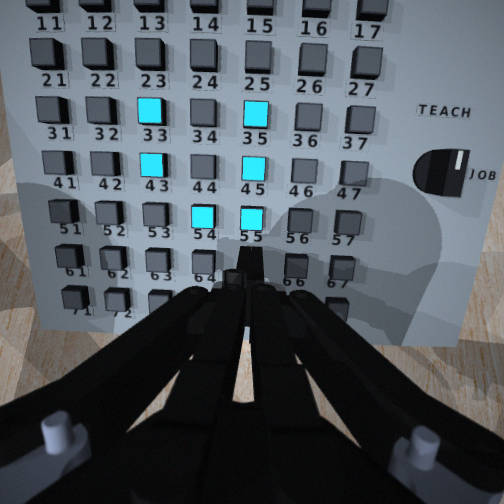

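Scene clock: 662.33 s of 4800.00 s.
left_arm: end_effector_position=(+0.9323, +0.4319, +0.2916) position_measured=3 object_status=3 end_effector_quat_wxyz=(+0.193, +0.608, +0.280, +0.717) | right_arm: end_effector_position=(+0.5890, -0.0103, +0.1312) position_measured=233 object_status=3 end_effector_quat_wxyz=(-0.003, +0.965, +0.010, +0.263)
Joint positions: left_arm=[ 0.04   0.516 -0.194 -0.067  0.814  2.317] | right_arm=[ 0.874  0.162 -0.362  0.606 -0.823  0.23 ]
Joint velocities: left_arm=[ 0.001 -0.001 -0.002 -0.    -0.    -0.   ] | right_arm=[-0.083  0.142 -0.041  0.068  0.173 -0.056]
Flange force (N, the push that the arm receives, along the gripper's own x y z axes): left_arm=[-4.0 0.2 2.2] | right_arm=[0.7 -2.8 5.0]
Steps of this call (steps 1 to 15: all 15 steps of this action). Readings (joint positions | what the end effector reports):
1: left_arm=[0.040 0.516 -0.194 -0.067 0.814 2.317] | right_arm=[0.917 0.133 -0.454 0.647 -0.793 0.137] | left_arm position_measured=3 object_status=3 | right_arm position_measured=233 object_status=3
2: left_arm=[0.040 0.516 -0.194 -0.067 0.814 2.317] | right_arm=[0.919 0.131 -0.454 0.645 -0.797 0.137] | left_arm position_measured=3 object_status=3 | right_arm position_measured=233 object_status=3
4: left_arm=[0.040 0.516 -0.194 -0.067 0.814 2.317] | right_arm=[0.925 0.121 -0.451 0.639 -0.810 0.142] | left_arm position_measured=3 object_status=3 | right_arm position_measured=233 object_status=3
8: left_arm=[0.040 0.516 -0.194 -0.067 0.814 2.317] | right_arm=[0.909 0.131 -0.414 0.622 -0.824 0.179] | left_arm position_measured=3 object_status=3 | right_arm position_measured=233 object_status=3
15: the state above

Scene clock: 662.53 s of 4800.00 s.
left_arm: end_effector_position=(+0.9323, +0.4319, +0.2916) position_measured=3 object_status=3 end_effector_quat_wxyz=(+0.193, +0.608, +0.280, +0.717) | right_arm: end_effector_position=(+0.5907, -0.0102, +0.1284) position_measured=233 object_status=3 end_effector_quat_wxyz=(-0.004, +0.965, +0.010, +0.263)
Joint positions: left_arm=[ 0.04   0.516 -0.194 -0.067  0.814  2.317] | right_arm=[ 0.871  0.168 -0.363  0.609 -0.816  0.227]
Joint velocities: left_arm=[ 0.001 -0.     0.001  0.    -0.001  0.001] | right_arm=[-0.001  0.001  0.002  0.     0.003 -0.001]
Flange force (N, the push that the arm receives, along the gripper's own x y z axes): left_arm=[-1.8 -1.8 -0.3] | right_arm=[-4.6 3.3 -2.0]
Steps of this call (steps 1 to 6: the robot went on to your last target). Readings (joint positions | what the end effector reports):
1: left_arm=[0.040 0.516 -0.194 -0.067 0.814 2.317] | right_arm=[0.872 0.166 -0.363 0.608 -0.819 0.229] | left_arm position_measured=3 object_status=3 | right_arm position_measured=233 object_status=3
2: left_arm=[0.040 0.516 -0.194 -0.067 0.814 2.317] | right_arm=[0.871 0.167 -0.363 0.609 -0.817 0.228] | left_arm position_measured=3 object_status=3 | right_arm position_measured=233 object_status=3
4: left_arm=[0.040 0.516 -0.194 -0.067 0.814 2.317] | right_arm=[0.871 0.168 -0.363 0.609 -0.816 0.228] | left_arm position_measured=3 object_status=3 | right_arm position_measured=233 object_status=3
6: the state above
camera_calibration (this result's frames):
cam_left_wrist: T_world_to_cam=[[-0.0189245, -0.617025, 0.786716, 0.048944], [-0.106493, -0.781137, -0.615211, 0.629916], [0.994133, -0.0954223, -0.0509262, -0.687376], [0, 0, 0, 1]] pos_world=[0.751351, 0.45666, 0.314021]
cam_right_wrist: T_world_to_cam=[[0.0623065, -0.997964, -0.0136272, -0.0446011], [-0.968978, -0.0572136, -0.240434, 0.617882], [0.239165, 0.0281851, -0.97057, 0.176923], [0, 0, 0, 1]] pos_world=[0.55918, -0.0141456, 0.319668]

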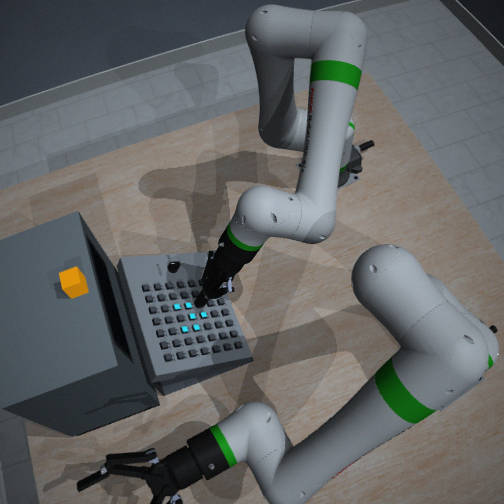

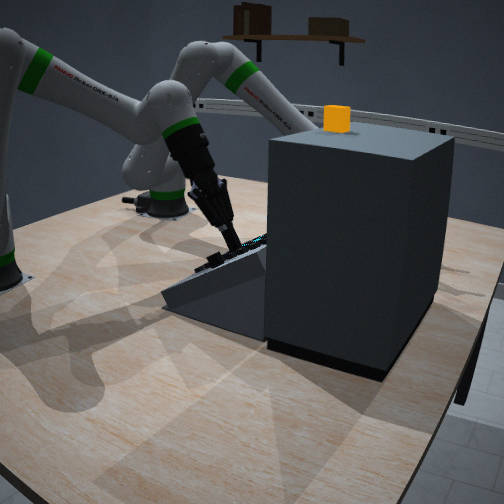

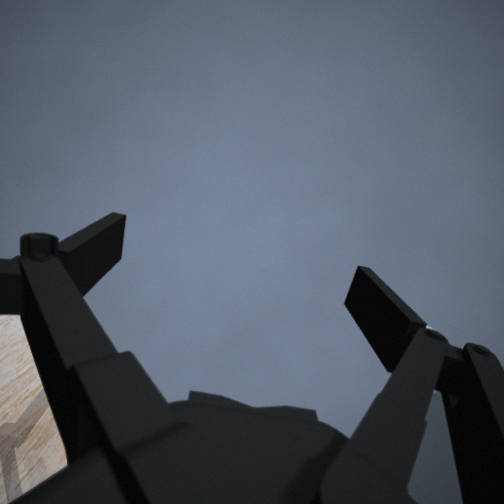

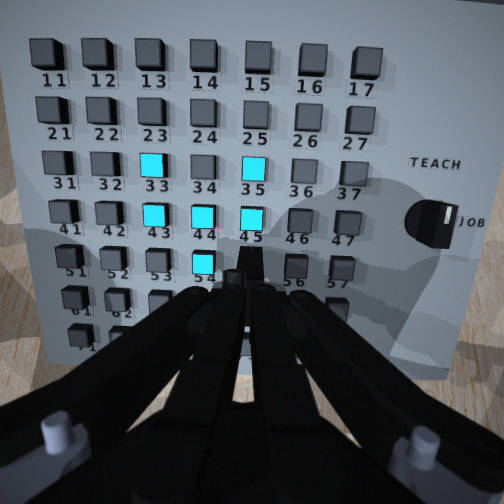

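Scene clock: 663.03 s of 4800.00 s.
left_arm: end_effector_position=(+0.9323, +0.4319, +0.2916) position_measured=3 object_status=3 end_effector_quat_wxyz=(+0.193, +0.608, +0.280, +0.717) | right_arm: end_effector_position=(+0.6185, -0.0098, +0.1486) position_measured=233 object_status=3 end_effector_quat_wxyz=(-0.003, +0.965, +0.010, +0.263)
Joint positions: left_arm=[ 0.04   0.516 -0.194 -0.067  0.814  2.317] | right_arm=[ 0.83   0.201 -0.265  0.569 -0.85   0.317]
Joint velocities: left_arm=[ 0.001  0.    -0.002 -0.    -0.002  0.   ] | right_arm=[-0.073  0.135 -0.034  0.051  0.162 -0.043]
Flange force (N, the push that the arm receives, along the gripper's own x y z axes): left_arm=[-1.7 -2.9 5.5] | right_arm=[0.8 -6.1 3.5]
Steps of this call (steps 1 to 15: all 15 steps of this action). Readings (joint positions | what the end effector reports):
1: left_arm=[0.040 0.516 -0.194 -0.067 0.814 2.317] | right_arm=[0.871 0.168 -0.363 0.609 -0.816 0.227] | left_arm position_measured=3 object_status=3 | right_arm position_measured=233 object_status=3
2: left_arm=[0.040 0.516 -0.194 -0.067 0.814 2.317] | right_arm=[0.872 0.165 -0.363 0.608 -0.820 0.228] | left_arm position_measured=3 object_status=3 | right_arm position_measured=233 object_status=3
4: left_arm=[0.040 0.516 -0.194 -0.067 0.814 2.317] | right_arm=[0.878 0.156 -0.360 0.602 -0.832 0.231] | left_arm position_measured=3 object_status=3 | right_arm position_measured=233 object_status=3
8: left_arm=[0.040 0.516 -0.194 -0.067 0.814 2.317] | right_arm=[0.864 0.167 -0.323 0.586 -0.847 0.265] | left_arm position_measured=3 object_status=3 | right_arm position_measured=233 object_status=3
15: the state above

Scene clock: 663.23 s of 4800.00 s.
left_arm: end_effector_position=(+0.9323, +0.4319, +0.2916) position_measured=3 object_status=3 end_effector_quat_wxyz=(+0.193, +0.608, +0.280, +0.717) | right_arm: end_effector_position=(+0.6201, -0.0097, +0.1460) position_measured=233 object_status=3 end_effector_quat_wxyz=(-0.004, +0.965, +0.010, +0.263)
Joint positions: left_arm=[ 0.04   0.516 -0.194 -0.067  0.814  2.317] | right_arm=[ 0.827  0.206 -0.266  0.571 -0.843  0.315]
Joint velocities: left_arm=[-0.     0.001  0.001 -0.     0.    -0.001] | right_arm=[ 0.     0.001 -0.001  0.     0.002 -0.002]
Flange force (N, the push that the arm receives, along the gripper's own x y z axes): left_arm=[-3.4 -1.4 6.8] | right_arm=[-4.5 -1.1 -5.3]
Steps of this call (steps 1 to 6: the robot went on to your last target). Readings (joint positions | what the end effector reports):
1: left_arm=[0.040 0.516 -0.194 -0.067 0.814 2.317] | right_arm=[0.828 0.204 -0.266 0.570 -0.846 0.316] | left_arm position_measured=3 object_status=3 | right_arm position_measured=233 object_status=3
2: left_arm=[0.040 0.516 -0.194 -0.067 0.814 2.317] | right_arm=[0.827 0.205 -0.266 0.571 -0.845 0.315] | left_arm position_measured=3 object_status=3 | right_arm position_measured=233 object_status=3
4: left_arm=[0.040 0.516 -0.194 -0.067 0.814 2.317] | right_arm=[0.827 0.206 -0.266 0.571 -0.844 0.315] | left_arm position_measured=3 object_status=3 | right_arm position_measured=233 object_status=3
6: the state above
camera_calibration (this result's frames):
cam_left_wrist: T_world_to_cam=[[-0.0189245, -0.617025, 0.786716, 0.0489439], [-0.106493, -0.781137, -0.615211, 0.629916], [0.994133, -0.0954224, -0.0509263, -0.687376], [0, 0, 0, 1]] pos_world=[0.751351, 0.45666, 0.314021]
cam_right_wrist: T_world_to_cam=[[0.0624809, -0.997955, -0.0135235, -0.0458438], [-0.96897, -0.0574082, -0.240418, 0.65065], [0.23915, 0.0281254, -0.970575, 0.186943], [0, 0, 0, 1]] pos_world=[0.588618, -0.0136552, 0.33725]

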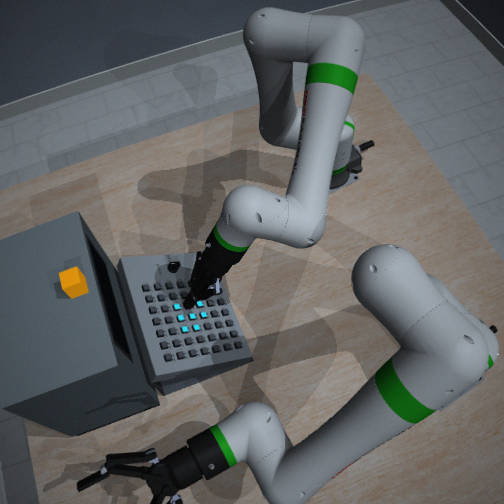

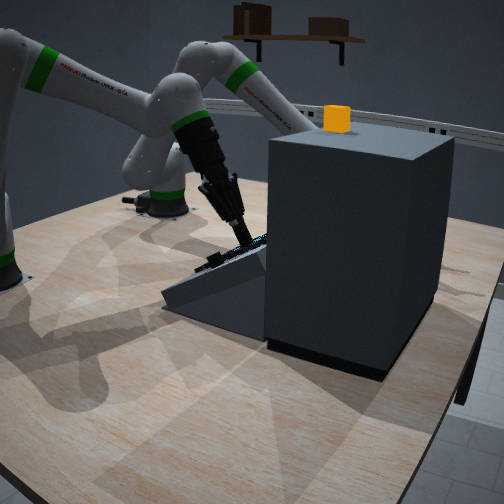

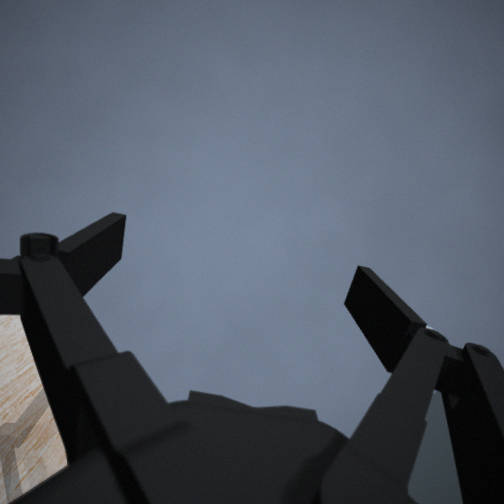

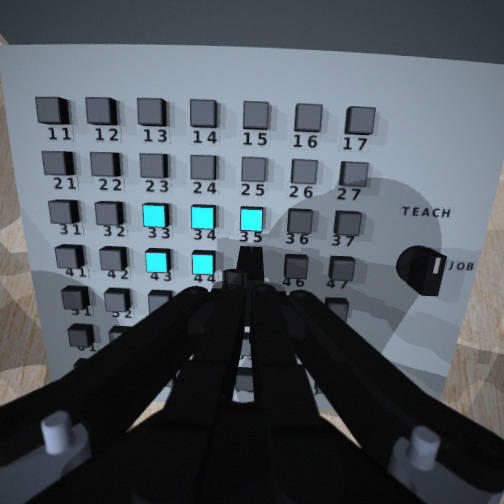

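Scene clock: 663.73 s of 4800.00 s.
left_arm: end_effector_position=(+0.9323, +0.4319, +0.2916) position_measured=3 object_status=3 end_effector_quat_wxyz=(+0.193, +0.608, +0.280, +0.717) | right_arm: end_effector_position=(+0.5562, +0.0235, +0.1186) position_measured=233 object_status=3 end_effector_quat_wxyz=(-0.004, +0.965, +0.010, +0.263)
Joint positions: left_arm=[ 0.04   0.516 -0.194 -0.067  0.814  2.317] | right_arm=[ 0.964  0.179 -0.38   0.635 -0.84   0.117]
Joint velocities: left_arm=[-0.001  0.     0.002 -0.    -0.001  0.   ] | right_arm=[-0.014  0.015 -0.02   0.044  0.065 -0.046]
Flange force (N, the push that the arm receives, along the gripper's own x y z axes): left_arm=[-3.2 -0.7 4.7] | right_arm=[-12.4 -6.0 -4.1]
Steps of this call (steps 1 to 15: all 15 steps of this action). Readings (joint positions | what the end effector reports):
1: left_arm=[0.040 0.516 -0.194 -0.067 0.814 2.317] | right_arm=[0.827 0.206 -0.266 0.571 -0.843 0.315] | left_arm position_measured=3 object_status=3 | right_arm position_measured=233 object_status=3
2: left_arm=[0.040 0.516 -0.194 -0.067 0.814 2.317] | right_arm=[0.829 0.203 -0.266 0.570 -0.847 0.315] | left_arm position_measured=3 object_status=3 | right_arm position_measured=233 object_status=3
4: left_arm=[0.040 0.516 -0.194 -0.067 0.814 2.317] | right_arm=[0.834 0.194 -0.263 0.566 -0.859 0.318] | left_arm position_measured=3 object_status=3 | right_arm position_measured=233 object_status=3
8: left_arm=[0.040 0.516 -0.194 -0.067 0.814 2.317] | right_arm=[0.864 0.188 -0.289 0.581 -0.857 0.276] | left_arm position_measured=3 object_status=3 | right_arm position_measured=233 object_status=3
15: the state above

Scene clock: 664.00 s of 4800.00 s.
left_arm: end_effector_position=(+0.9323, +0.4319, +0.2916) position_measured=3 object_status=3 end_effector_quat_wxyz=(+0.193, +0.608, +0.280, +0.717) | right_arm: end_effector_position=(+0.5606, +0.0236, +0.1110) position_measured=233 object_status=3 end_effector_quat_wxyz=(-0.004, +0.965, +0.010, +0.263)
Joint positions: left_arm=[ 0.04   0.516 -0.194 -0.067  0.814  2.317] | right_arm=[ 0.955  0.193 -0.384  0.645 -0.821  0.111]
Joint velocities: left_arm=[-0.001 -0.     0.001  0.    -0.001  0.   ] | right_arm=[ 0.001  0.002  0.     0.001  0.001 -0.001]
Flange force (N, the push that the arm receives, along the gripper's own x y z axes): left_arm=[-3.5 -2.4 2.0] | right_arm=[-3.4 3.1 -4.9]
Steps of this call (steps 1 to 8: the robot went on to your last target). Readings (joint positions | what the end effector reports):
1: left_arm=[0.040 0.516 -0.194 -0.067 0.814 2.317] | right_arm=[0.962 0.182 -0.381 0.638 -0.834 0.115] | left_arm position_measured=3 object_status=3 | right_arm position_measured=233 object_status=3
2: left_arm=[0.040 0.516 -0.194 -0.067 0.814 2.317] | right_arm=[0.959 0.187 -0.383 0.641 -0.828 0.113] | left_arm position_measured=3 object_status=3 | right_arm position_measured=233 object_status=3
4: left_arm=[0.040 0.516 -0.194 -0.067 0.814 2.317] | right_arm=[0.956 0.192 -0.384 0.644 -0.822 0.111] | left_arm position_measured=3 object_status=3 | right_arm position_measured=233 object_status=3
8: the state above
camera_calibration (this result's frames):
cam_left_wrist: T_world_to_cam=[[-0.0189244, -0.617025, 0.786716, 0.0489438], [-0.106493, -0.781137, -0.615211, 0.629916], [0.994133, -0.0954222, -0.0509262, -0.687376], [0, 0, 0, 1]] pos_world=[0.751351, 0.45666, 0.314021]
cam_right_wrist: T_world_to_cam=[[0.0625006, -0.997952, -0.013599, -0.00930392], [-0.968944, -0.0574062, -0.240526, 0.586491], [0.239253, 0.0282097, -0.970547, 0.166188], [0, 0, 0, 1]] pos_world=[0.529097, 0.0196952, 0.302233]

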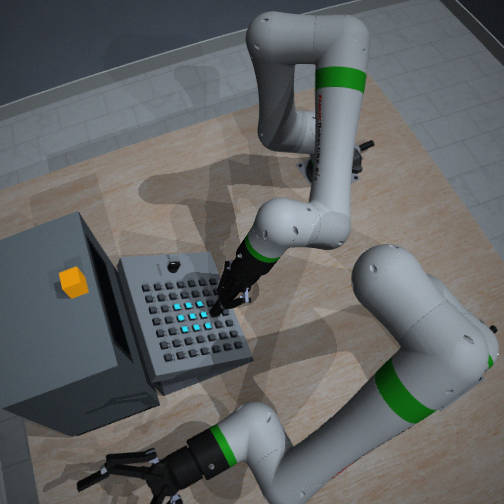

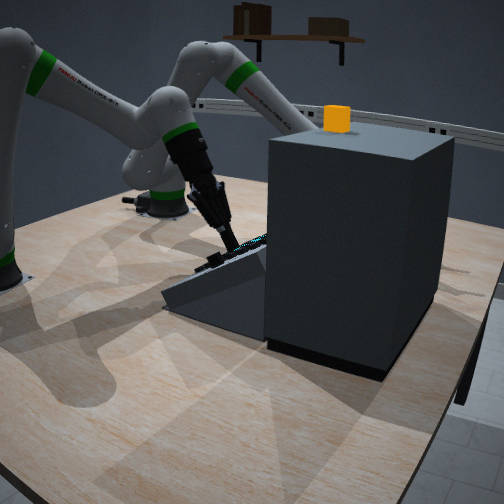

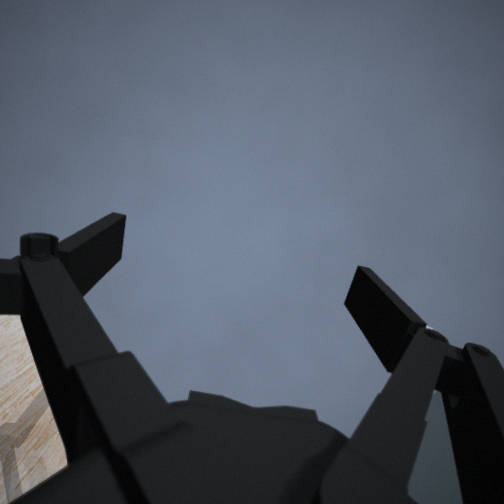

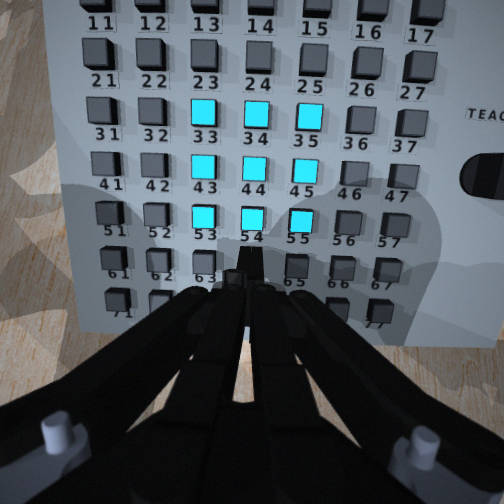

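Scene clock: 664.50 s of 4800.00 s.
left_arm: end_effector_position=(+0.9323, +0.4319, +0.2916) position_measured=3 object_status=3 end_effector_quat_wxyz=(+0.193, +0.608, +0.280, +0.717) | right_arm: end_effector_position=(+0.5895, -0.0671, +0.1568) position_measured=174 object_status=0 end_effector_quat_wxyz=(-0.004, +0.966, +0.010, +0.259)
Joint positions: left_arm=[ 0.04   0.516 -0.194 -0.067  0.814  2.317] | right_arm=[ 0.806  0.054 -0.404  0.55  -0.847  0.352]
Joint velocities: left_arm=[0.001 0.    0.002 0.    0.001 0.001] | right_arm=[-0.715 -0.427 -0.112 -0.291  0.063  0.93 ]
Flange force (N, the push that the arm receives, along the gripper's own x y z axes): left_arm=[-5.1 -1.6 3.9] | right_arm=[-2.0 0.9 1.5]
Steps of this call (steps 1 to 15: all 15 steps of this action). Readings (joint positions | what the end effector reports):
1: left_arm=[0.040 0.516 -0.194 -0.067 0.814 2.317] | right_arm=[0.955 0.193 -0.384 0.645 -0.821 0.111] | left_arm position_measured=3 object_status=3 | right_arm position_measured=233 object_status=3
2: left_arm=[0.040 0.516 -0.194 -0.067 0.814 2.317] | right_arm=[0.957 0.190 -0.384 0.643 -0.825 0.111] | left_arm position_measured=3 object_status=3 | right_arm position_measured=233 object_status=3
4: left_arm=[0.040 0.516 -0.194 -0.067 0.814 2.317] | right_arm=[0.970 0.171 -0.378 0.631 -0.850 0.119] | left_arm position_measured=3 object_status=3 | right_arm position_measured=233 object_status=3
8: left_arm=[0.040 0.516 -0.194 -0.067 0.814 2.317] | right_arm=[0.964 0.151 -0.379 0.617 -0.862 0.143] | left_arm position_measured=3 object_status=3 | right_arm position_measured=219 object_status=0
15: the state above

Scene clock: 665.03 s of 4800.00 s.
left_arm: end_effector_position=(+0.9323, +0.4319, +0.2916) position_measured=3 object_status=3 end_effector_quat_wxyz=(+0.193, +0.608, +0.280, +0.717) | right_arm: end_effector_position=(+0.6084, -0.1360, +0.1766) position_measured=174 object_status=3 end_effector_quat_wxyz=(-0.004, +0.965, +0.010, +0.263)
Joint positions: left_arm=[ 0.04   0.516 -0.194 -0.067  0.814  2.317] | right_arm=[ 0.679 -0.023 -0.424  0.498 -0.835  0.519]
Joint velocities: left_arm=[ 0.     0.     0.     0.    -0.001 -0.001] | right_arm=[-0.001 -0.    -0.    -0.    -0.     0.   ]
Flange force (N, the push that the arm receives, along the gripper's own x y z axes): left_arm=[-1.0 -2.8 3.3] | right_arm=[-0.9 -1.4 0.6]
Steps of this call (steps 1 to 16: the robot went on to your last target). Readings (joint positions | what the end effector reports):
1: left_arm=[0.040 0.516 -0.194 -0.067 0.814 2.317] | right_arm=[0.781 0.039 -0.408 0.540 -0.844 0.384] | left_arm position_measured=3 object_status=3 | right_arm position_measured=174 object_status=0
2: left_arm=[0.040 0.516 -0.194 -0.067 0.814 2.317] | right_arm=[0.757 0.025 -0.412 0.530 -0.842 0.416] | left_arm position_measured=3 object_status=3 | right_arm position_measured=174 object_status=0
4: left_arm=[0.040 0.516 -0.194 -0.067 0.814 2.317] | right_arm=[0.714 -0.001 -0.419 0.513 -0.838 0.472] | left_arm position_measured=3 object_status=3 | right_arm position_measured=174 object_status=3
8: left_arm=[0.040 0.516 -0.194 -0.067 0.814 2.317] | right_arm=[0.679 -0.022 -0.424 0.498 -0.835 0.518] | left_arm position_measured=3 object_status=3 | right_arm position_measured=174 object_status=3
16: the state above
camera_calibration (this result's frames):
cam_left_wrist: T_world_to_cam=[[-0.0189244, -0.617025, 0.786716, 0.048944], [-0.106493, -0.781137, -0.615211, 0.629916], [0.994133, -0.0954222, -0.0509263, -0.687376], [0, 0, 0, 1]] pos_world=[0.751351, 0.45666, 0.314021]
cam_right_wrist: T_world_to_cam=[[0.0626097, -0.997945, -0.0136112, -0.170787], [-0.96892, -0.0575072, -0.240596, 0.639351], [0.239319, 0.0282518, -0.97053, 0.222925], [0, 0, 0, 1]] pos_world=[0.576823, -0.139967, 0.367856]

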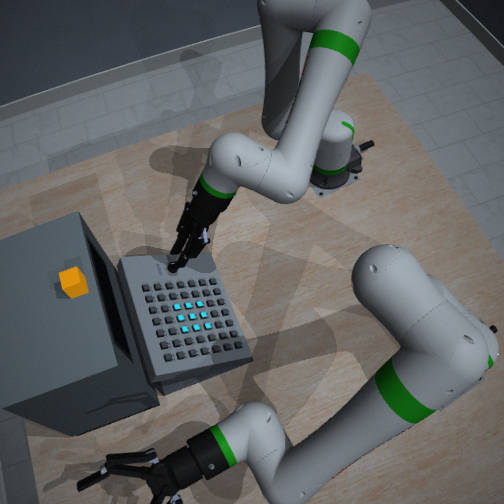

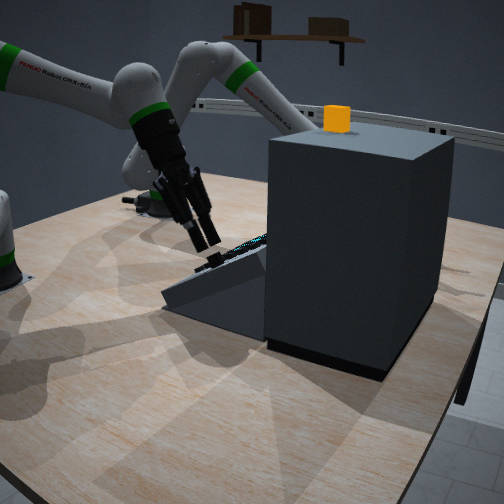

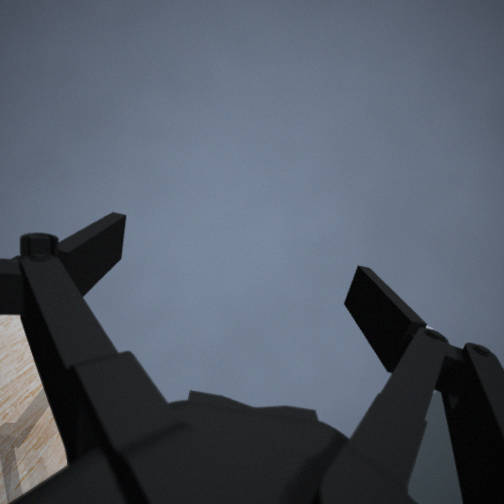

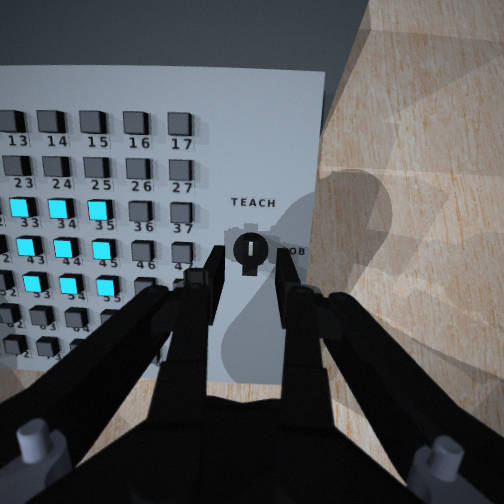

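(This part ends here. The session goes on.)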